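# Flip a clear plastic sheet across an open card holder

## Task

A clear plastic sheet, attached at the spine like one of the pages, rests on the page stack of the card holder half that carries the strap. Turn this sheet over to the opposite half so that it ends up lying flat and fully spread there. The card holder must stay open and flat on the table. Lifting any page stack to a steep angle, alone or together with the whole holder, is a failure. Everything has to settle and stay still shortly after the work ends; anything held in place only by the robot does not count. Release and pull the grippers away at the end. Knocking or placing any rigid object off the table is also a failure (this does not apply to cloth, paper or film).

## Robot and tools

Robot: two arms, left_arm and right_arm, each with six joints and a parallel gripper. Cameras: cam_high (504x504, overhead), cam_left_wrist and cam_right_wrist (616x616 each), returned in that order.

Scene frame: one frame shared by both arms. Origin on the tabletop midway between the arms, +z up, +x outward across the table, and left_arm sits on the +y side. The names left and right are labels for arms, not image sides. Positions are in metres, orientations are quaternions in w,x,y,z order. Printed hand positions may be slightly wrong, more so when an arm reaches far.

Gripper geometry: fingers extend along the gripper's +z axis and close along its y axis. The reported end_effector_position is the point between the finger pads, roughly 1 cm behind the tips.

Tool execute_actions, argument actions: a list holding zero or one item. An empty list only reports state. A motion item is {"rows": [...], "steps": n}, with 1 to 15 rows and steps up to 15 (default 15); each step lasts 1/30 s, each row is used for one step, and the final row repeats to fill out remaining steps. A wait item is {"steps": n} with n up to 300, counted from the previous result; time spent writing counts toward it. Optional pictures (boolean) controls whether images come back; by default they do. A refused call moves nothing.

Each row is one flat list of exactly 14 numbers covering both arms, even if only one moves: left_arm waist, shoulder, elbow, wrist pitch, wrist yaw, wrist roll, opening, then the same seven for right_arm. The joint values are absolute target angles in radians in each arm's own joint space (the same numbers the Joint positions line shows), not offsets. Ranges per arm: waist -2.880 to 2.880, shoulder 0.000 to 3.142, elbow 0.000 to 3.019, wrist pitch -1.693 to 1.571, wrist yaw -1.571 to 1.571, wrist roll -2.094 to 2.094. A target more than 0.019 rad beyond an end, and further out than the current angle, gets the call refused; true ends may differ from these by up to 0.019 rad. Targets past the real end are clipped and reported as "joint sent to its limit" (possibly about an earlier, still running action); absence of that line does not prove more travel is available. Opening is an absolute value from -1 (closed) to +1 (fully open, 0.094 m between pads).

Motion limits: each step the sent target stays within a fixed lead of the measured angle: waist 0.264, shoulder 0.32, elbow 0.276, wrist pitch 0.33, wrist yaw 0.186, wrist roll 0.522 rad. If targets would move a gripper over 70 mm from where it is, all that arm's targets are pulled back proportionally. Far moves therefore take several actions. Between calls the arms keep heading to the last row sent until everything nearly stops or a step is HELD; then a fresh action is needed to continue. Fingers still in motion keep going. The simulation runs on while a reply is being composed.

Result lines: the state line gives each gripper's position and quaternion. Joint positions and Joint velocities list each arm's joints (rad, rad/s) then finger pad gap (m, m/s). grip_measured is the measured opening on the command scale; each gripper may read off by about 1 mm, constantly. To hold something, command about 0.03 below grip_measured for a firm grip, less for a lighter one. Pad force caps at roughly 50 to 62 N, lower for items under about 2 mm thick (like this plastic sheet), with brief spikes on first contact. "joint command not followed" means a clearance check altered or blocked joint targets; HELD marks steps where a row was partly or fully not sent. Joint torques are raw drive outputs with per-arm offset, scale and noise, nonzero even in free air. MOTOR HOT appears from 85 °C; at 100 °C an OVER-TEMPERATURE FAULT drops that arm until it cools, so avoid long loaded holds.

Tool zoom_image: camera (one of cam_high, cam_left_wrist, cam_right_wrist) and region [x0, y0, x1, y1] in pixels of that camera's latest image, origin top-left, at most 504 by 504. Returns an enlarged view.

Tool finished_scene: argument scene, the number of the current scene. Replying with no tool call ends everything.

Cautions: never raise a page stack or the whole holder steeply; keep the holder open and flat. Don't let the arms collide or press hard on each other. Avoid drops, slips, slams and forceful pushes, and do not knock rigid items off the table. Before finishing, make sure the sheet lies flat on the other half unaided, open the grippers and move the arms away, then let things settle.

Each tool is called after "Emit:" by a JSON object that holds its "name" and its "arguments".

## Session

Emit:
{"name": "execute_actions", "arguments": {"actions": []}}

Scene clock: 0.00 s of 4800.00 s.
left_arm: end_effector_position=(+0.5044, +0.3543, +0.4940) grip_measured=+1.000 end_effector_quat_wxyz=(+0.710, -0.007, +0.705, +0.009) | right_arm: end_effector_position=(+0.5520, -0.2320, +0.5035) grip_measured=+1.000 end_effector_quat_wxyz=(+0.712, -0.066, +0.696, +0.062)
Joint positions: left_arm=[-0.017  1.055  1.052  0.01  -0.014  0.004  0.094] | right_arm=[ 0.012  1.039  1.057  0.005 -0.006 -0.006  0.094]
Joint velocities: left_arm=[-0.015  0.005 -0.002  0.002  0.051  0.007  0.   ] | right_arm=[ 0.005 -0.005  0.002 -0.012  0.022 -0.051  0.   ]
Joint torques (N m, as the arm reports them, + toward a larger angle): no reading
Motor temperatures (°C, as the motors report them): left_arm=[22 27 30 23 23 20] | right_arm=[21 23 23 21 23 24]

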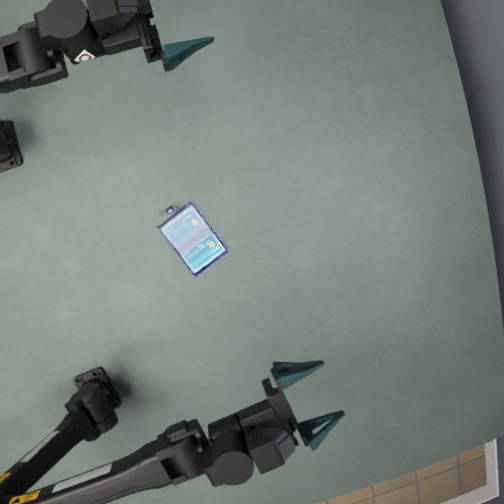

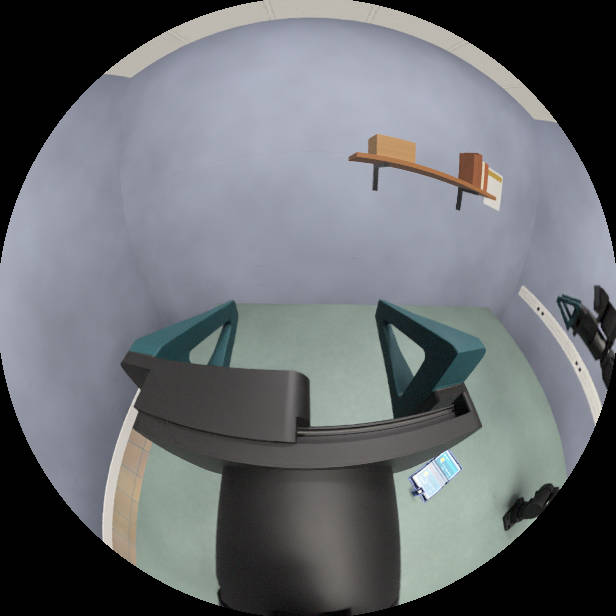

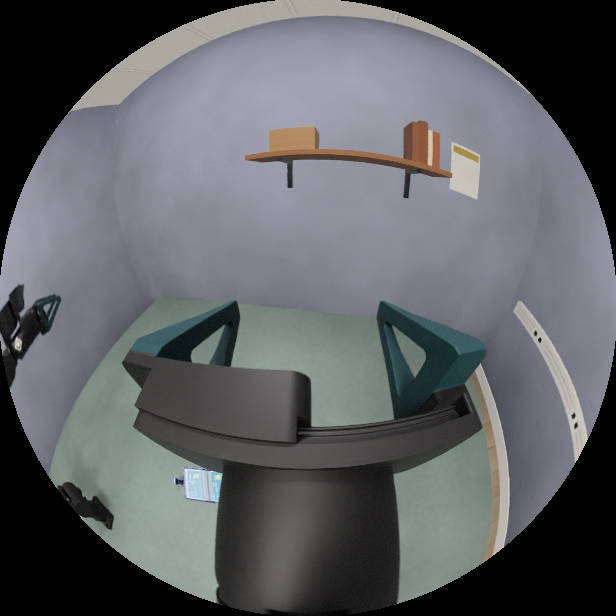

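Emit:
{"name": "zoom_image", "arguments": {"camera": "cam_high", "region": [145, 190, 245, 290]}}

Region (145, 190, 245, 290) of cam_high's 504x504 image, scaled by 5.040, with more detail than that image has.

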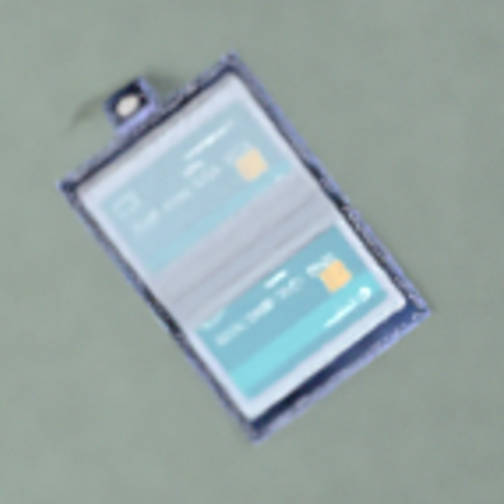

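Emit:
{"name": "execute_actions", "arguments": {"actions": [{"rows": [[-0.018,1.056,1.052,0.009,-0.013,0.002,0.95,0.014,1.040,1.054,0.009,-0.005,0,1],[-0.020,1.059,1.050,0.006,-0.011,-0.002,0.9,0.019,1.043,1.046,0.021,-0.001,0,1],[-0.023,1.063,1.048,0.001,-0.007,-0.010,0.85,0.028,1.048,1.033,0.040,0.005,0,1],[-0.028,1.069,1.045,-0.005,-0.002,-0.021,0.8,0.040,1.055,1.016,0.065,0.014,0,1],[-0.033,1.076,1.042,-0.013,0.005,-0.034,0.75,0.055,1.063,0.994,0.097,0.025,0,1],[-0.040,1.085,1.037,-0.022,0.013,-0.050,0.7,0.073,1.074,0.968,0.133,0.037,0,1],[-0.048,1.095,1.032,-0.033,0.022,-0.068,0.65,0.094,1.085,0.940,0.175,0.052,0,1],[-0.057,1.106,1.027,-0.044,0.032,-0.089,0.6,0.117,1.098,0.908,0.222,0.068,0,1],[-0.067,1.119,1.020,-0.057,0.044,-0.111,0.55,0.142,1.113,0.873,0.272,0.086,0,1],[-0.077,1.132,1.014,-0.070,0.056,-0.135,0.5,0.170,1.129,0.836,0.325,0.106,0,1],[-0.089,1.147,1.006,-0.084,0.069,-0.161,0.45,0.199,1.145,0.797,0.381,0.127,0,1],[-0.100,1.162,0.999,-0.099,0.083,-0.189,0.4,0.230,1.163,0.757,0.440,0.149,0,1],[-0.113,1.178,0.991,-0.114,0.097,-0.218,0.33,0.263,1.182,0.716,0.500,0.172,0,1],[-0.126,1.195,0.983,-0.130,0.113,-0.249,0.26,0.297,1.201,0.674,0.561,0.197,0,1],[-0.140,1.212,0.974,-0.145,0.128,-0.280,0.19,0.333,1.221,0.631,0.623,0.222,0,1]], "steps": 15}], "pictures": false}}

Emit:
{"name": "execute_actions", "arguments": {"actions": [{"rows": [[-0.154,1.230,0.965,-0.160,0.145,-0.312,0.12,0.370,1.242,0.588,0.684,0.248,0,1],[-0.168,1.248,0.956,-0.176,0.161,-0.346,0.05,0.407,1.264,0.546,0.745,0.275,0,1],[-0.183,1.267,0.947,-0.191,0.178,-0.379,-0.02,0.445,1.285,0.505,0.805,0.302,0,1],[-0.198,1.286,0.937,-0.206,0.195,-0.414,-0.09,0.484,1.307,0.465,0.864,0.329,0,1],[-0.212,1.305,0.928,-0.220,0.213,-0.448,-0.16,0.523,1.330,0.426,0.920,0.357,0,1],[-0.228,1.325,0.918,-0.233,0.230,-0.483,-0.23,0.563,1.352,0.389,0.973,0.385,0,1],[-0.243,1.344,0.908,-0.246,0.247,-0.518,-0.30,0.602,1.374,0.354,1.023,0.413,0,1],[-0.257,1.363,0.899,-0.257,0.265,-0.552,-0.37,0.641,1.397,0.322,1.070,0.441,0,1],[-0.272,1.382,0.889,-0.268,0.282,-0.587,-0.44,0.680,1.419,0.294,1.112,0.468,0,1],[-0.287,1.401,0.880,-0.277,0.299,-0.620,-0.51,0.718,1.440,0.268,1.148,0.495,0,1],[-0.301,1.419,0.871,-0.283,0.315,-0.654,-0.574,0.755,1.462,0.246,1.180,0.522,0,1],[-0.315,1.437,0.862,-0.285,0.332,-0.686,-0.574,0.792,1.483,0.229,1.205,0.548,0,1],[-0.329,1.454,0.853,-0.283,0.347,-0.717,-0.574,0.828,1.503,0.216,1.224,0.573,0,1],[-0.342,1.471,0.845,-0.277,0.363,-0.748,-0.574,0.862,1.522,0.208,1.236,0.598,0,1],[-0.355,1.487,0.837,-0.268,0.377,-0.777,-0.574,0.895,1.541,0.205,1.240,0.621,0,1]], "steps": 15}], "pictures": false}}

Emit:
{"name": "execute_actions", "arguments": {"actions": [{"rows": [[-0.366,1.502,0.830,-0.258,0.391,-0.805,-0.574,0.926,1.559,0.205,1.24,0.643,0,1],[-0.378,1.517,0.822,-0.248,0.404,-0.831,-0.574,0.955,1.575,0.205,1.24,0.664,0,1],[-0.388,1.530,0.816,-0.239,0.416,-0.855,-0.574,0.983,1.591,0.205,1.24,0.684,0,1],[-0.398,1.543,0.809,-0.230,0.428,-0.877,-0.574,1.008,1.606,0.205,1.24,0.702,0,1],[-0.407,1.554,0.804,-0.222,0.438,-0.898,-0.574,1.031,1.619,0.205,1.24,0.718,0,1],[-0.415,1.564,0.799,-0.215,0.447,-0.916,-0.574,1.052,1.630,0.205,1.24,0.733,0,1],[-0.422,1.573,0.794,-0.209,0.455,-0.932,-0.574,1.070,1.641,0.205,1.24,0.745,0,1],[-0.427,1.580,0.791,-0.204,0.462,-0.945,-0.574,1.085,1.649,0.205,1.24,0.756,0,1],[-0.432,1.586,0.788,-0.200,0.467,-0.956,-0.574,1.097,1.656,0.205,1.24,0.765,0,1],[-0.435,1.590,0.786,-0.197,0.471,-0.964,-0.574,1.106,1.661,0.205,1.24,0.771,0,1],[-0.437,1.593,0.784,-0.194,0.473,-0.968,-0.574,1.111,1.664,0.205,1.24,0.775,0,1],[-0.438,1.594,0.784,-0.193,0.474,-0.970,-0.574,1.113,1.665,0.205,1.24,0.776,0,1]], "steps": 15}], "pictures": false}}

Emit:
{"name": "execute_actions", "arguments": {"actions": [{"steps": 12}]}}

Scene clock: 97.67 s of 4800.00 s.
left_arm: end_effector_position=(+0.5249, +0.2883, +0.3987) grip_measured=+0.224 end_effector_quat_wxyz=(+0.614, +0.004, +0.781, -0.112) | right_arm: end_effector_position=(+0.5366, -0.1433, +0.3460) grip_measured=+1.000 end_effector_quat_wxyz=(+0.710, -0.078, +0.696, +0.078)
Joint positions: left_arm=[-0.1    1.146  1.014 -0.091  0.109 -0.151  0.058] | right_arm=[ 0.249  1.167  0.723  0.465  0.192 -0.006  0.094]
Joint velocities: left_arm=[-0.366  0.493 -0.271 -0.418  0.359 -0.652 -0.063] | right_arm=[ 0.962  0.689 -1.189  1.619  0.608  0.022  0.   ]
Joint torques (N m, as the arm reports them, + toward a larger angle): left_arm=[-1.97 -5.28  9.26  1.22  0.16 -0.24] | right_arm=[-0.63 -6.02  8.89  2.75  0.04  0.26]
Motor temperatures (°C, as the motors report them): left_arm=[22 27 39 23 23 20] | right_arm=[21 23 31 22 23 24]
Steps of this call (steps 1 to 90: nothing new was sent; then 94.17 s passed at rest; steps 91 to 105: all 15 steps of this action). Readings (joint positions):
91: left_arm=[-0.017 1.055 1.052 0.010 -0.014 0.004] | right_arm=[0.012 1.039 1.057 0.005 -0.006 -0.006]
92: left_arm=[-0.017 1.055 1.052 0.010 -0.014 0.004] | right_arm=[0.012 1.039 1.055 0.005 -0.006 -0.006]
94: left_arm=[-0.017 1.055 1.052 0.010 -0.009 0.002] | right_arm=[0.014 1.039 1.045 0.019 0.005 -0.006]
98: left_arm=[-0.026 1.061 1.052 -0.009 0.020 -0.025] | right_arm=[0.057 1.048 0.969 0.131 0.054 -0.006]
105: the state above

Scene clock: 98.17 s of 4800.00 s.
left_arm: end_effector_position=(+0.4549, +0.1374, +0.1236) grip_measured=-0.571 end_effector_quat_wxyz=(+0.232, -0.088, +0.920, -0.304) | right_arm: end_effector_position=(+0.3341, -0.0519, +0.1232) grip_measured=+1.000 end_effector_quat_wxyz=(+0.667, -0.169, +0.717, +0.112)
Joint positions: left_arm=[-0.326  1.449  0.856 -0.266  0.362 -0.626  0.02 ] | right_arm=[ 0.835  1.503  0.213  1.186  0.598 -0.006  0.094]
Joint velocities: left_arm=[-0.386  0.474 -0.237 -0.007  0.374 -0.96  -0.   ] | right_arm=[ 0.962  0.513 -0.247  0.471  0.579  0.022  0.   ]
Joint torques (N m, as the arm reports them, + toward a larger angle): left_arm=[-1.42 -9.34  8.35  1.29  0.31 -0.18] | right_arm=[-0.93 -4.4   4.32  3.14  0.03  0.24]
Motor temperatures (°C, as the motors report them): left_arm=[22 27 39 23 23 20] | right_arm=[21 23 31 22 23 24]
Steps of this call (steps 1 to 15: all 15 steps of this action). Readings (joint positions):
1: left_arm=[-0.113 1.165 1.004 -0.105 0.124 -0.175] | right_arm=[0.284 1.192 0.680 0.522 0.217 -0.006]
2: left_arm=[-0.125 1.185 0.995 -0.121 0.140 -0.200] | right_arm=[0.321 1.217 0.635 0.583 0.245 -0.006]
4: left_arm=[-0.153 1.225 0.974 -0.152 0.173 -0.257] | right_arm=[0.402 1.270 0.542 0.710 0.302 -0.006]
8: left_arm=[-0.216 1.310 0.931 -0.214 0.246 -0.388] | right_arm=[0.577 1.368 0.373 0.938 0.412 -0.006]
15: the state above

Scene clock: 98.67 s of 4800.00 s.
left_arm: end_effector_position=(+0.3956, +0.0850, +0.0451) grip_measured=-0.571 end_effector_quat_wxyz=(+0.074, -0.178, +0.919, -0.343) | right_arm: end_effector_position=(+0.2647, -0.0153, +0.0752) grip_measured=+1.000 end_effector_quat_wxyz=(+0.636, -0.248, +0.724, +0.099)
Joint positions: left_arm=[-0.431  1.579  0.789 -0.216  0.471 -0.928  0.02 ] | right_arm=[ 1.108  1.659  0.204  1.215  0.771 -0.006  0.094]
Joint velocities: left_arm=[ 0.005 -0.005 -0.007  0.022 -0.081 -0.242 -0.001] | right_arm=[-0.015 -0.015  0.007  0.027  0.037  0.022  0.   ]
Joint torques (N m, as the arm reports them, + toward a larger angle): left_arm=[-1.23 -9.32  7.02  1.96  0.43 -0.17] | right_arm=[-0.57 -4.59  2.34  3.36  0.28  0.28]
Motor temperatures (°C, as the motors report them): left_arm=[22 27 39 23 23 20] | right_arm=[21 23 30 22 23 24]
Steps of this call (steps 1 to 15: all 15 steps of this action). Readings (joint positions):
1: left_arm=[-0.339 1.465 0.848 -0.266 0.376 -0.657] | right_arm=[0.868 1.521 0.207 1.198 0.621 -0.006]
2: left_arm=[-0.351 1.480 0.840 -0.266 0.390 -0.688] | right_arm=[0.899 1.539 0.204 1.205 0.642 -0.006]
4: left_arm=[-0.373 1.508 0.827 -0.261 0.415 -0.744] | right_arm=[0.958 1.573 0.204 1.212 0.681 -0.006]
8: left_arm=[-0.409 1.551 0.804 -0.237 0.453 -0.841] | right_arm=[1.052 1.628 0.204 1.214 0.741 -0.006]
15: the state above

Scene clock: 99.07 s of 4800.00 s.
left_arm: end_effector_position=(+0.3962, +0.0847, +0.0456) grip_measured=-0.571 end_effector_quat_wxyz=(+0.072, -0.188, +0.917, -0.345) | right_arm: end_effector_position=(+0.2648, -0.0153, +0.0755) grip_measured=+1.000 end_effector_quat_wxyz=(+0.637, -0.248, +0.724, +0.100)
Joint positions: left_arm=[-0.431  1.579  0.789 -0.213  0.471 -0.951  0.02 ] | right_arm=[ 1.108  1.659  0.204  1.216  0.771 -0.006  0.094]
Joint velocities: left_arm=[ 0.005  0.005  0.007 -0.002 -0.051 -0.007  0.001] | right_arm=[-0.005 -0.005 -0.007  0.002  0.051  0.007  0.   ]
Joint torques (N m, as the arm reports them, + toward a larger angle): left_arm=[-1.78 -9.12  7.1   1.97  0.43 -0.18] | right_arm=[-1.06 -4.8   2.28  3.32  0.32  0.27]
Motor temperatures (°C, as the motors report them): left_arm=[22 27 39 23 23 20] | right_arm=[21 23 30 22 23 24]
Steps of this call (steps 1 to 12: the robot went on to your last target). Readings (joint positions):
1: left_arm=[-0.431 1.579 0.789 -0.215 0.471 -0.933] | right_arm=[1.108 1.659 0.204 1.215 0.771 -0.006]
2: left_arm=[-0.431 1.579 0.789 -0.213 0.471 -0.937] | right_arm=[1.108 1.659 0.204 1.215 0.771 -0.006]
4: left_arm=[-0.431 1.579 0.789 -0.213 0.471 -0.942] | right_arm=[1.108 1.659 0.204 1.216 0.771 -0.006]
8: left_arm=[-0.431 1.579 0.789 -0.213 0.471 -0.948] | right_arm=[1.108 1.659 0.204 1.216 0.771 -0.006]
12: the state above

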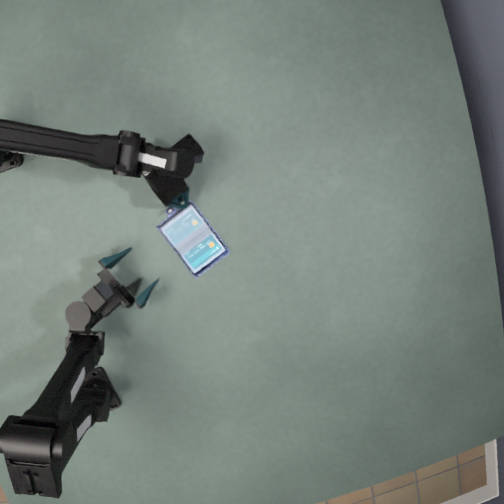

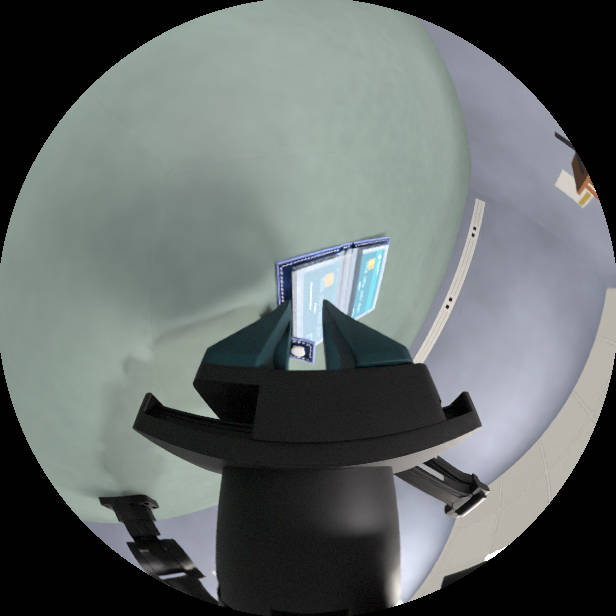

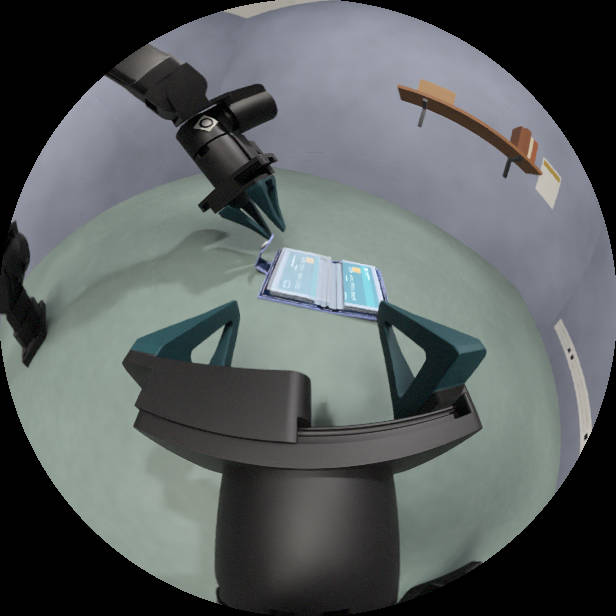

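Emit:
{"name": "execute_actions", "arguments": {"actions": []}}

Scene clock: 116.60 s of 4800.00 s.
left_arm: end_effector_position=(+0.3962, +0.0847, +0.0456) grip_measured=-0.571 end_effector_quat_wxyz=(+0.071, -0.189, +0.916, -0.345) | right_arm: end_effector_position=(+0.2648, -0.0153, +0.0755) grip_measured=+1.000 end_effector_quat_wxyz=(+0.637, -0.248, +0.724, +0.100)
Joint positions: left_arm=[-0.431  1.579  0.789 -0.213  0.471 -0.952  0.02 ] | right_arm=[ 1.108  1.659  0.204  1.216  0.771 -0.006  0.094]
Joint velocities: left_arm=[-0.015 -0.005  0.012 -0.012 -0.139 -0.066  0.   ] | right_arm=[-0.005 -0.015  0.012 -0.002  0.051 -0.022  0.   ]
Joint torques (N m, as the arm reports them, + toward a larger angle): left_arm=[-1.5  -9.16  7.07  1.99  0.43 -0.18] | right_arm=[-0.79 -4.86  2.31  3.38  0.33  0.26]
Motor temperatures (°C, as the motors report them): left_arm=[22 27 36 23 23 20] | right_arm=[21 23 27 22 23 24]
Steps of this call (steps 1 to 30: the robot went on to your last target; steps 31 to 90: nothing new was sent; then 14.53 s passed at rest). Readings (joint positions):
1: left_arm=[-0.431 1.579 0.789 -0.213 0.471 -0.951] | right_arm=[1.108 1.659 0.204 1.216 0.771 -0.006]
2: left_arm=[-0.431 1.579 0.789 -0.213 0.471 -0.951] | right_arm=[1.108 1.659 0.204 1.216 0.771 -0.006]
4: left_arm=[-0.431 1.579 0.789 -0.213 0.471 -0.952] | right_arm=[1.108 1.659 0.204 1.216 0.771 -0.006]
8: left_arm=[-0.431 1.579 0.789 -0.213 0.471 -0.952] | right_arm=[1.108 1.659 0.204 1.216 0.771 -0.006]
90: the state above
All arms were judged still, so your last target was given up. Only a new action makes them travel on or press farther. Fingers that are still opening or closing keep moving.

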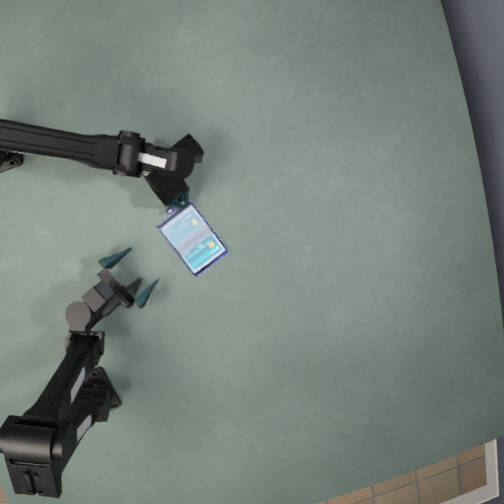

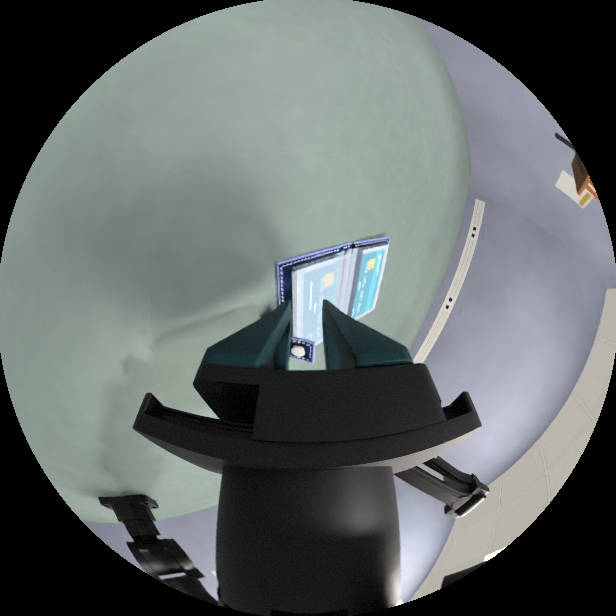

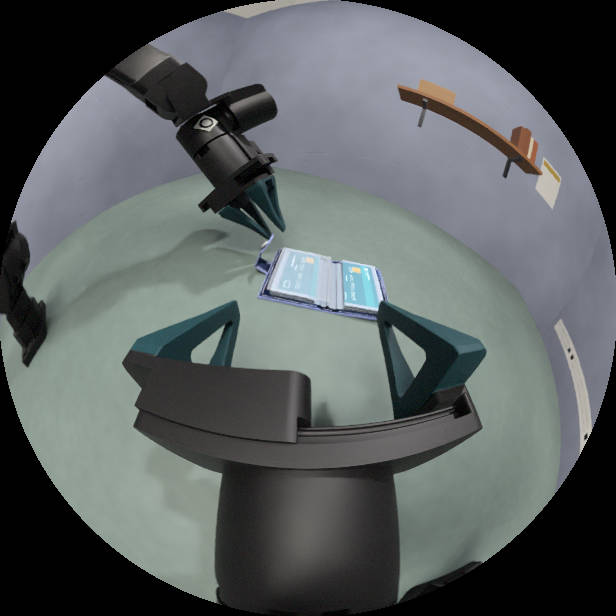

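Emit:
{"name": "execute_actions", "arguments": {"actions": [{"rows": [[-0.438,1.600,0.783,-0.187,0.474,-0.970,-0.574,1.113,1.665,0.205,1.24,0.776,0,1],[-0.438,1.604,0.782,-0.182,0.474,-0.970,-0.574,1.113,1.665,0.205,1.24,0.776,0,1],[-0.438,1.608,0.781,-0.177,0.474,-0.970,-0.574,1.113,1.665,0.205,1.24,0.776,0,1],[-0.438,1.612,0.779,-0.172,0.474,-0.970,-0.574,1.113,1.665,0.205,1.24,0.776,0,1],[-0.438,1.616,0.778,-0.167,0.474,-0.970,-0.574,1.113,1.665,0.205,1.24,0.776,0,1],[-0.438,1.620,0.777,-0.162,0.474,-0.970,-0.574,1.113,1.665,0.205,1.24,0.776,0,1],[-0.438,1.624,0.775,-0.157,0.474,-0.970,-0.574,1.113,1.665,0.205,1.24,0.776,0,1],[-0.438,1.627,0.774,-0.153,0.474,-0.970,-0.574,1.113,1.665,0.205,1.24,0.776,0,1],[-0.438,1.630,0.773,-0.149,0.474,-0.970,-0.574,1.113,1.665,0.205,1.24,0.776,0,1]], "steps": 15}]}}

Scene clock: 121.90 s of 4800.00 s.
left_arm: end_effector_position=(+0.3977, +0.0840, +0.0333) grip_measured=-0.571 end_effector_quat_wxyz=(+0.073, -0.188, +0.916, -0.346) | right_arm: end_effector_position=(+0.2648, -0.0153, +0.0755) grip_measured=+1.000 end_effector_quat_wxyz=(+0.637, -0.248, +0.724, +0.100)
Joint positions: left_arm=[-0.431  1.611  0.781 -0.17   0.471 -0.952  0.02 ] | right_arm=[ 1.108  1.659  0.204  1.216  0.771 -0.006  0.094]
Joint velocities: left_arm=[-0.015 -0.024 -0.017 -0.012 -0.081 -0.007  0.   ] | right_arm=[-0.015 -0.015 -0.002  0.032 -0.022 -0.022  0.   ]
Joint torques (N m, as the arm reports them, + toward a larger angle): left_arm=[-1.46 -8.92  6.65  2.03  0.42 -0.17] | right_arm=[-0.91 -4.69  2.27  3.38  0.33  0.27]
Motor temperatures (°C, as the motors report them): left_arm=[22 27 35 23 24 20] | right_arm=[21 23 26 22 23 24]
Steps of this call (steps 1 to 90: nothing new was sent; then 1.80 s passed at rest; steps 91 to 105: all 15 steps of this action). Readings (joint positions):
91: left_arm=[-0.431 1.579 0.789 -0.212 0.471 -0.952] | right_arm=[1.108 1.659 0.204 1.216 0.771 -0.006]
92: left_arm=[-0.431 1.579 0.789 -0.209 0.471 -0.952] | right_arm=[1.108 1.659 0.204 1.216 0.771 -0.006]
94: left_arm=[-0.431 1.581 0.789 -0.200 0.471 -0.952] | right_arm=[1.108 1.659 0.204 1.216 0.771 -0.006]
98: left_arm=[-0.431 1.594 0.789 -0.180 0.471 -0.952] | right_arm=[1.108 1.659 0.204 1.216 0.771 -0.006]
105: the state above

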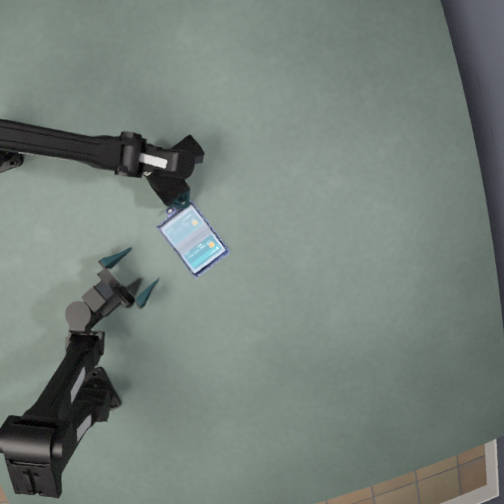

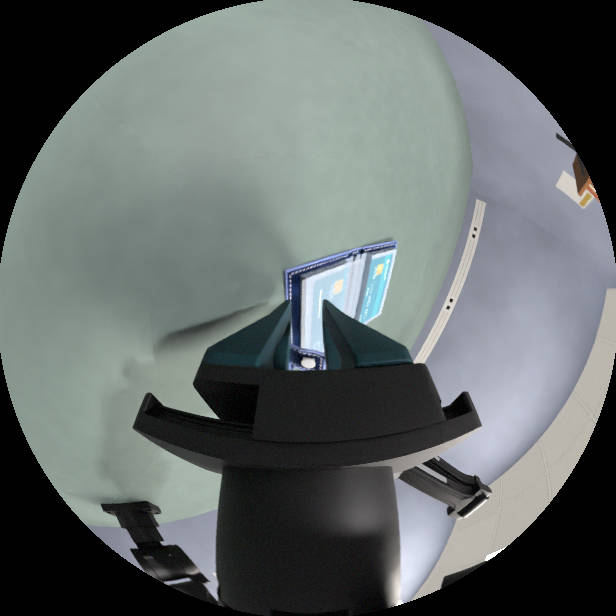

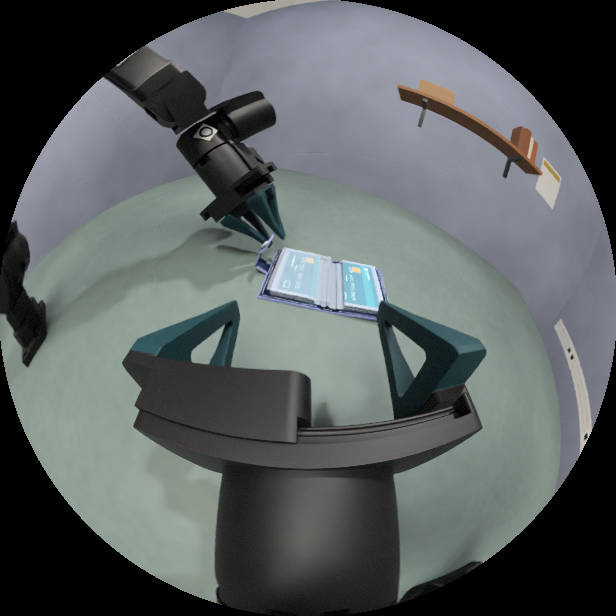

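Emit:
{"name": "zoom_image", "arguments": {"camera": "cam_left_wrist", "region": [250, 240, 410, 380]}}

Emit:
{"name": "zoom_image", "arguments": {"camera": "cam_right_wrist", "region": [210, 190, 350, 310]}}

Region (250, 240, 410, 380) of cam_left_wrist's 616x616 image, scaled by 3.150, with more detail than that image has; it fills the top 441 rows of this view, and the rest is white.

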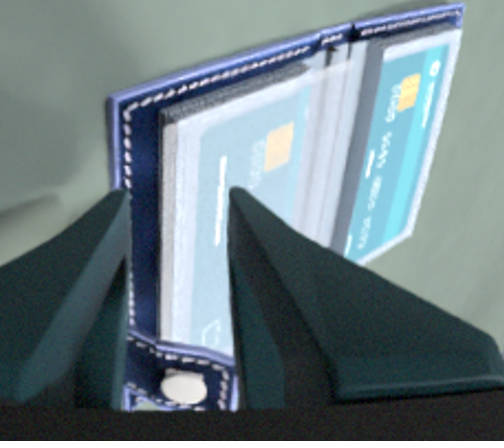

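Region (210, 190, 350, 310) of cam_right_wrist's 616x616 image, scaled by 3.600, with more detail than that image has; it fills the top 432 rows of this view, and the rest is white.

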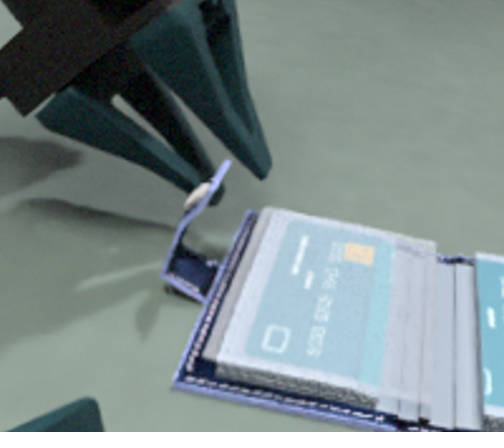

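Emit:
{"name": "execute_actions", "arguments": {"actions": [{"rows": [[-0.438,1.633,0.772,-0.145,0.474,-0.970,-0.574,1.113,1.665,0.205,1.24,0.776,0,1],[-0.438,1.636,0.771,-0.141,0.474,-0.970,-0.574,1.113,1.665,0.205,1.24,0.776,0,1],[-0.438,1.639,0.770,-0.137,0.474,-0.970,-0.574,1.113,1.665,0.205,1.24,0.776,0,1],[-0.438,1.642,0.769,-0.133,0.474,-0.970,-0.574,1.113,1.665,0.205,1.24,0.776,0,1],[-0.438,1.645,0.768,-0.129,0.474,-0.970,-0.574,1.113,1.665,0.205,1.24,0.776,0,1],[-0.438,1.647,0.768,-0.126,0.474,-0.970,-0.574,1.113,1.665,0.205,1.24,0.776,0,1],[-0.438,1.649,0.767,-0.123,0.474,-0.970,-0.574,1.113,1.665,0.205,1.24,0.776,0,1]], "steps": 15}]}}

Emit:
{"name": "zoom_image", "arguments": {"camera": "cam_left_wrist", "region": [260, 250, 380, 360]}}

Emit:
{"name": "zoom_image", "arguments": {"camera": "cam_right_wrist", "region": [230, 210, 330, 300]}}

Scene clock: 135.77 s of 4800.00 s.
left_arm: end_effector_position=(+0.3988, +0.0836, +0.0269) grip_measured=-0.571 end_effector_quat_wxyz=(+0.075, -0.188, +0.916, -0.348) | right_arm: end_effector_position=(+0.2648, -0.0153, +0.0755) grip_measured=+1.000 end_effector_quat_wxyz=(+0.637, -0.248, +0.724, +0.100)
Joint positions: left_arm=[-0.431  1.628  0.777 -0.143  0.471 -0.953  0.02 ] | right_arm=[ 1.108  1.659  0.204  1.216  0.771 -0.006  0.094]
Joint velocities: left_arm=[-0.015  0.015  0.007 -0.007 -0.095 -0.037  0.   ] | right_arm=[-0.005  0.005 -0.007  0.007 -0.007 -0.081  0.   ]
Joint torques (N m, as the arm reports them, + toward a larger angle): left_arm=[-1.49 -9.04  6.4   1.98  0.42 -0.19] | right_arm=[-0.71 -4.94  2.29  3.4   0.31  0.27]
Motor temperatures (°C, as the motors report them): left_arm=[22 27 34 23 24 20] | right_arm=[21 23 25 22 23 24]
Steps of this call (steps 1 to 15: the robot went on to your last target; steps 16 to 90: nothing new was sent; then 10.37 s passed at rest; steps 91 to 105: all 15 steps of this action). Readings (joint positions):
91: left_arm=[-0.431 1.611 0.781 -0.168 0.471 -0.953] | right_arm=[1.108 1.659 0.204 1.216 0.771 -0.006]
92: left_arm=[-0.431 1.611 0.781 -0.166 0.471 -0.953] | right_arm=[1.108 1.659 0.204 1.216 0.771 -0.006]
94: left_arm=[-0.431 1.613 0.781 -0.159 0.471 -0.953] | right_arm=[1.108 1.659 0.204 1.216 0.771 -0.006]
98: left_arm=[-0.431 1.622 0.781 -0.146 0.471 -0.953] | right_arm=[1.108 1.659 0.204 1.216 0.771 -0.006]
105: the state above

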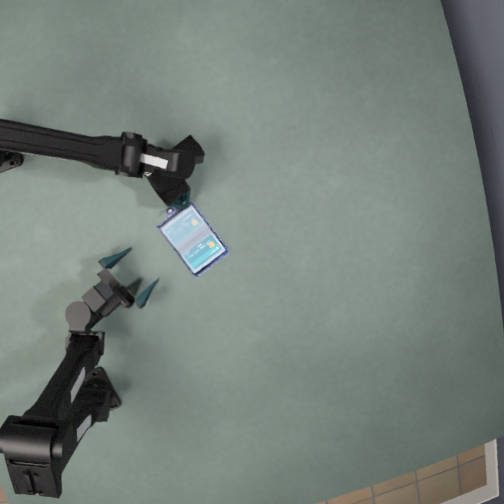

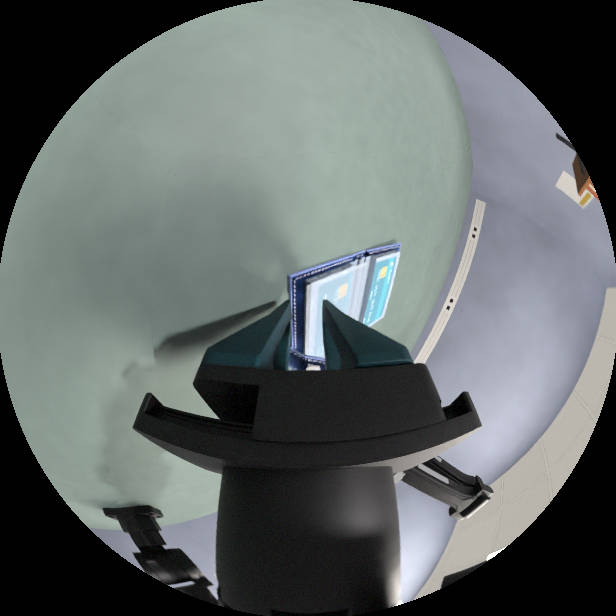

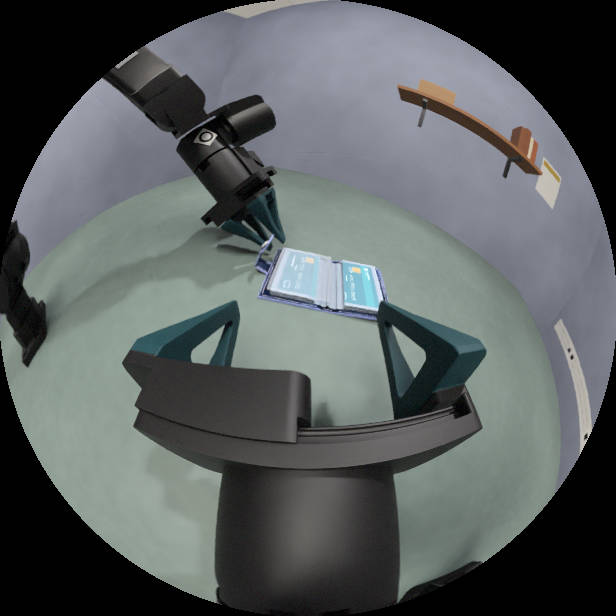

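Region (260, 250, 380, 360) of cam_left_wrist's 616x616 image, scaled by 4.200, with more detail than that image has; it fills the top 462 rows of this view, and the rest is white.

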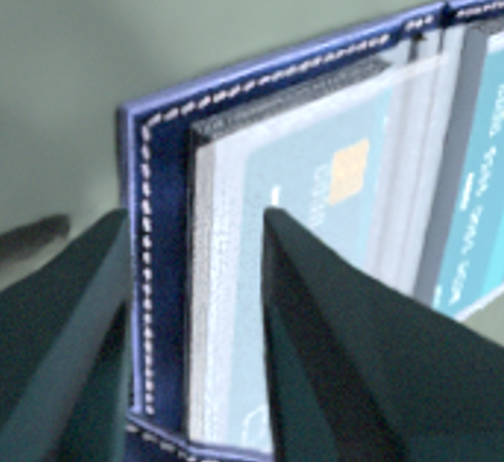

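Region (230, 210, 330, 300) of cam_right_wrist's 616x616 image, scaled by 5.040, with more detail than that image has; it fills the top 454 rows of this view, and the rest is white.

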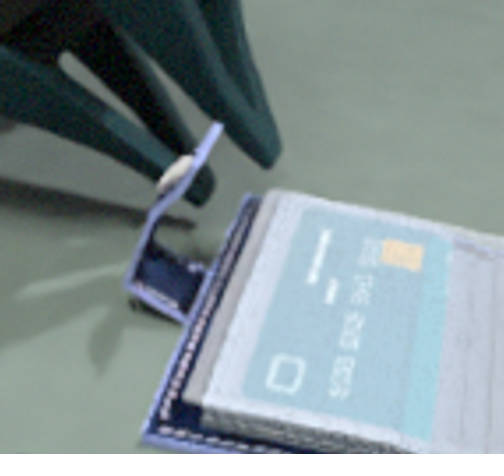

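Emit:
{"name": "execute_actions", "arguments": {"actions": [{"rows": [[-0.439,1.651,0.767,-0.119,0.474,-0.970,-0.574,1.113,1.665,0.205,1.24,0.776,0,1],[-0.440,1.653,0.766,-0.115,0.474,-0.970,-0.574,1.113,1.665,0.205,1.24,0.776,0,1],[-0.441,1.655,0.766,-0.111,0.474,-0.970,-0.574,1.113,1.665,0.205,1.24,0.776,0,1],[-0.442,1.657,0.765,-0.107,0.474,-0.970,-0.574,1.113,1.665,0.205,1.24,0.776,0,1],[-0.443,1.659,0.765,-0.103,0.474,-0.970,-0.574,1.113,1.665,0.205,1.24,0.776,0,1],[-0.444,1.661,0.765,-0.099,0.474,-0.970,-0.574,1.113,1.665,0.205,1.24,0.776,0,1],[-0.445,1.662,0.764,-0.095,0.474,-0.970,-0.574,1.113,1.665,0.205,1.24,0.776,0,1],[-0.446,1.663,0.764,-0.091,0.474,-0.970,-0.574,1.113,1.665,0.205,1.24,0.776,0,1],[-0.446,1.664,0.764,-0.087,0.474,-0.970,-0.574,1.113,1.665,0.205,1.24,0.776,0,1]], "steps": 15}]}}

Emit:
{"name": "zoom_image", "arguments": {"camera": "cam_left_wrist", "region": [260, 250, 380, 360]}}

Emit:
{"name": "zoom_image", "arguments": {"camera": "cam_right_wrist", "region": [230, 210, 330, 300]}}

Scene clock: 150.13 s of 4800.00 s.
left_arm: end_effector_position=(+0.4030, +0.0804, +0.0248) grip_measured=-0.571 end_effector_quat_wxyz=(+0.082, -0.184, +0.913, -0.354) | right_arm: end_effector_position=(+0.2648, -0.0153, +0.0755) grip_measured=+1.000 end_effector_quat_wxyz=(+0.637, -0.248, +0.724, +0.100)
Joint positions: left_arm=[-0.434  1.642  0.777 -0.107  0.471 -0.953  0.02 ] | right_arm=[ 1.108  1.659  0.204  1.216  0.771 -0.006  0.094]
Joint velocities: left_arm=[-0.005 -0.005  0.002  0.007 -0.022 -0.037 -0.001] | right_arm=[-0.005 -0.015  0.007 -0.022  0.051 -0.022  0.   ]
Joint torques (N m, as the arm reports them, + toward a larger angle): left_arm=[-1.94 -8.72  6.12  2.05  0.41 -0.18] | right_arm=[-0.86 -4.95  2.36  3.3   0.3   0.24]
Motor temperatures (°C, as the motors report them): left_arm=[22 27 34 23 24 20] | right_arm=[21 23 25 22 23 24]
Steps of this call (steps 1 to 15: the robot went on to your last target; steps 16 to 90: nothing new was sent; then 10.87 s passed at rest; steps 91 to 105: all 15 steps of this action). Readings (joint positions):
91: left_arm=[-0.431 1.628 0.777 -0.142 0.471 -0.953] | right_arm=[1.108 1.659 0.204 1.216 0.771 -0.006]
92: left_arm=[-0.431 1.628 0.777 -0.140 0.471 -0.953] | right_arm=[1.108 1.659 0.204 1.216 0.771 -0.006]
94: left_arm=[-0.431 1.629 0.777 -0.133 0.471 -0.953] | right_arm=[1.108 1.659 0.204 1.216 0.771 -0.006]
98: left_arm=[-0.432 1.636 0.777 -0.118 0.471 -0.953] | right_arm=[1.108 1.659 0.204 1.216 0.771 -0.006]
105: the state above

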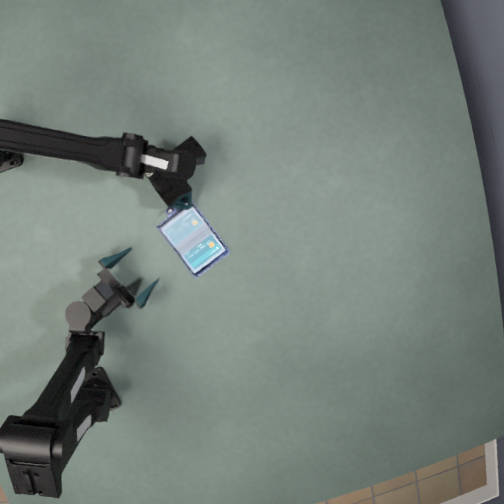

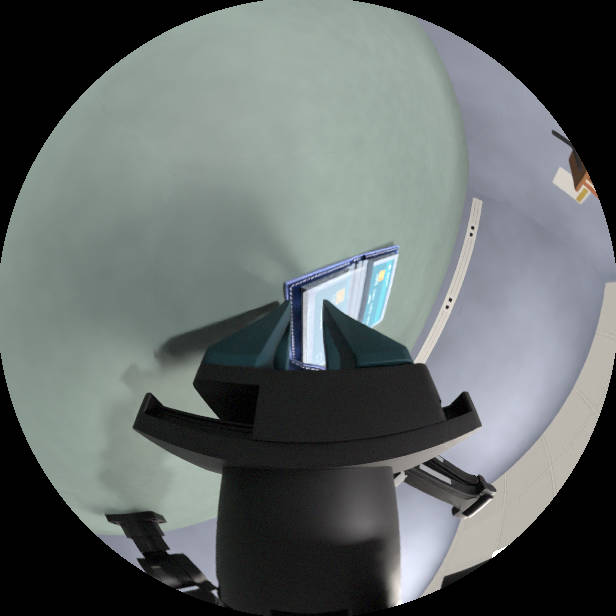

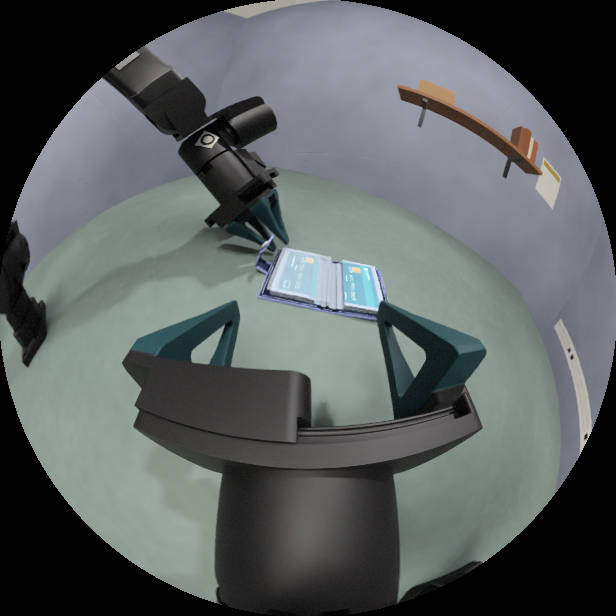

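Region (260, 250, 380, 360) of cam_left_wrist's 616x616 image, scaled by 4.200, with more detail than that image has; it fills the top 462 rows of this view, and the rest is white.

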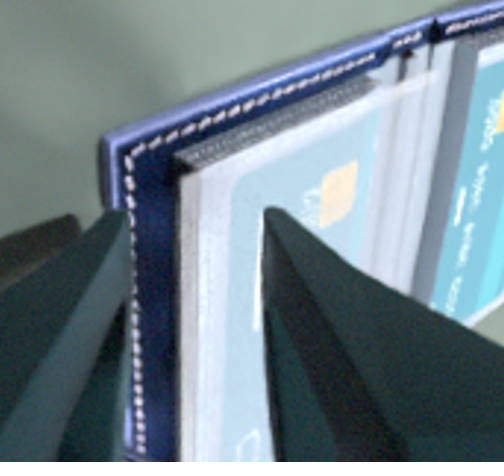

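Region (230, 210, 330, 300) of cam_right_wrist's 616x616 image, scaled by 5.040, with more detail than that image has; it fills the top 454 rows of this view, and the rest is white.

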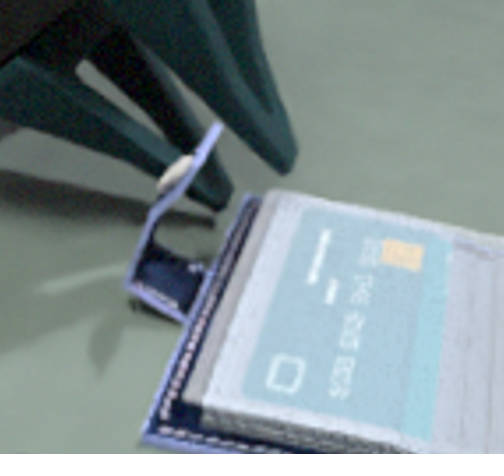

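Emit:
{"name": "execute_actions", "arguments": {"actions": [{"rows": [[-0.448,1.665,0.764,-0.087,0.474,-0.970,-0.574,1.113,1.665,0.205,1.24,0.776,0,1],[-0.450,1.665,0.764,-0.087,0.474,-0.970,-0.574,1.113,1.665,0.205,1.24,0.776,0,1],[-0.452,1.666,0.764,-0.087,0.474,-0.970,-0.574,1.113,1.665,0.205,1.24,0.776,0,1],[-0.454,1.666,0.764,-0.087,0.474,-0.970,-0.574,1.113,1.665,0.205,1.24,0.776,0,1],[-0.456,1.667,0.764,-0.087,0.474,-0.970,-0.574,1.113,1.665,0.205,1.24,0.776,0,1],[-0.458,1.667,0.764,-0.087,0.474,-0.970,-0.574,1.113,1.665,0.205,1.24,0.776,0,1]], "steps": 15}]}}

Emit:
{"name": "zoom_image", "arguments": {"camera": "cam_left_wrist", "region": [260, 250, 380, 360]}}

Emit:
{"name": "zoom_image", "arguments": {"camera": "cam_right_wrist", "region": [230, 210, 330, 300]}}

Scene clock: 161.07 s of 4800.00 s.
left_arm: end_effector_position=(+0.3990, +0.0743, +0.0242) grip_measured=-0.571 end_effector_quat_wxyz=(+0.079, -0.177, +0.915, -0.354) | right_arm: end_effector_position=(+0.2648, -0.0153, +0.0755) grip_measured=+1.000 end_effector_quat_wxyz=(+0.637, -0.248, +0.724, +0.100)
Joint positions: left_arm=[-0.449  1.644  0.777 -0.107  0.471 -0.953  0.02 ] | right_arm=[ 1.108  1.659  0.204  1.216  0.771 -0.006  0.094]
Joint velocities: left_arm=[ 0.005  0.015 -0.002 -0.007 -0.066 -0.051 -0.001] | right_arm=[-0.005 -0.015  0.002 -0.007 -0.037 -0.081  0.   ]
Joint torques (N m, as the arm reports them, + toward a larger angle): left_arm=[-1.68 -8.88  6.1   2.03  0.42 -0.18] | right_arm=[-1.   -4.87  2.35  3.36  0.33  0.29]
Motor temperatures (°C, as the motors report them): left_arm=[22 27 33 23 24 20] | right_arm=[21 23 25 22 23 24]
Steps of this call (steps 1 to 15: the robot went on to your last target; steps 16 to 90: nothing new was sent; then 7.43 s passed at rest; steps 91 to 105: all 15 steps of this action). Readings (joint positions):
91: left_arm=[-0.434 1.642 0.777 -0.107 0.471 -0.953] | right_arm=[1.108 1.659 0.204 1.216 0.771 -0.006]
92: left_arm=[-0.435 1.642 0.777 -0.107 0.471 -0.953] | right_arm=[1.108 1.659 0.204 1.216 0.771 -0.006]
94: left_arm=[-0.437 1.642 0.777 -0.107 0.471 -0.953] | right_arm=[1.108 1.659 0.204 1.216 0.771 -0.006]
98: left_arm=[-0.445 1.643 0.777 -0.107 0.471 -0.953] | right_arm=[1.108 1.659 0.204 1.216 0.771 -0.006]
105: the state above

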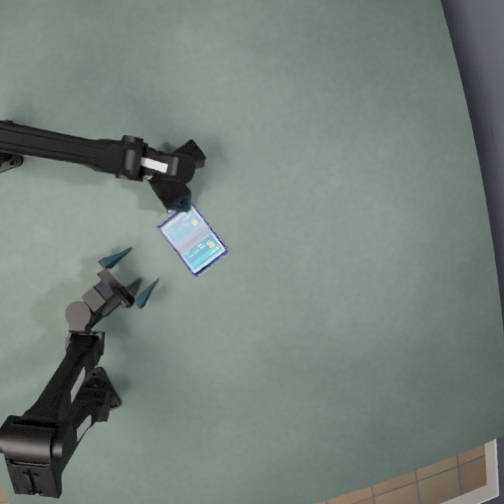

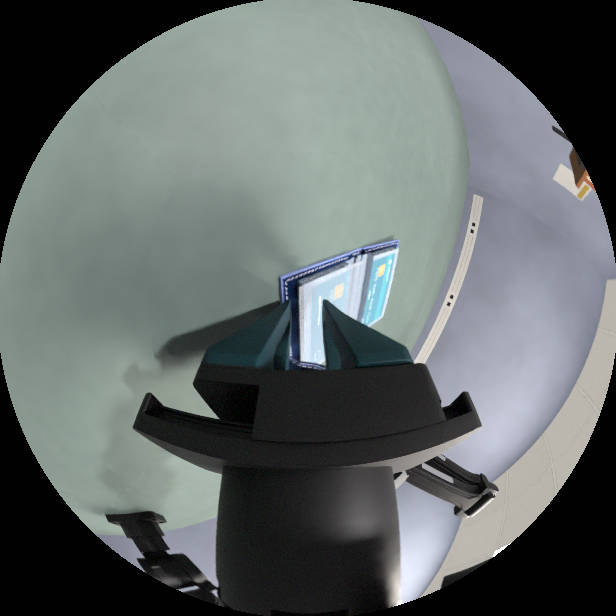

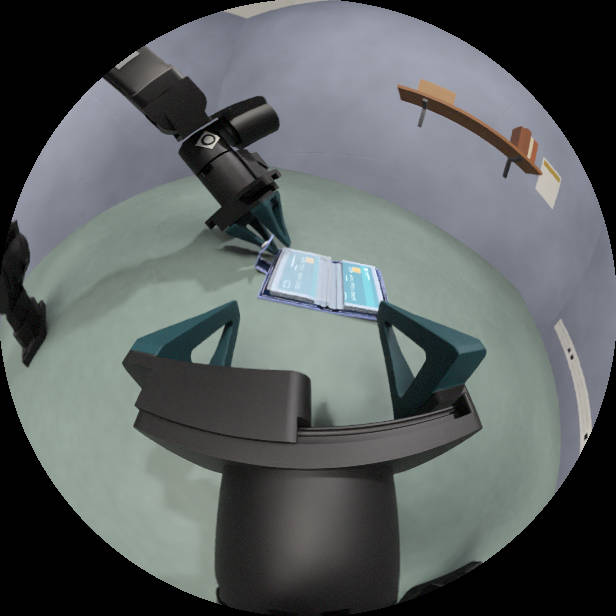

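Region (260, 250, 380, 360) of cam_left_wrist's 616x616 image, scaled by 4.200, with more detail than that image has; it fills the top 462 rows of this view, and the rest is white.

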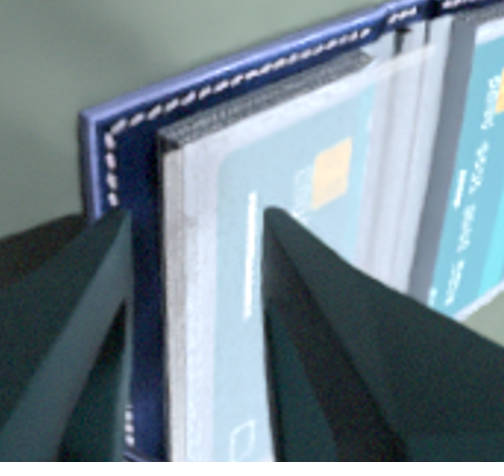

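Region (230, 210, 330, 300) of cam_right_wrist's 616x616 image, scaled by 5.040, with more detail than that image has; it fills the top 454 rows of this view, and the rest is white.

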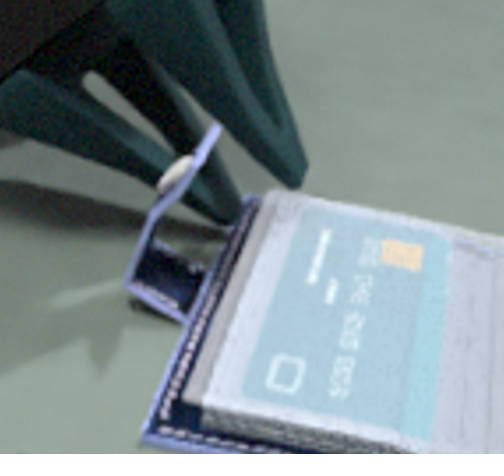

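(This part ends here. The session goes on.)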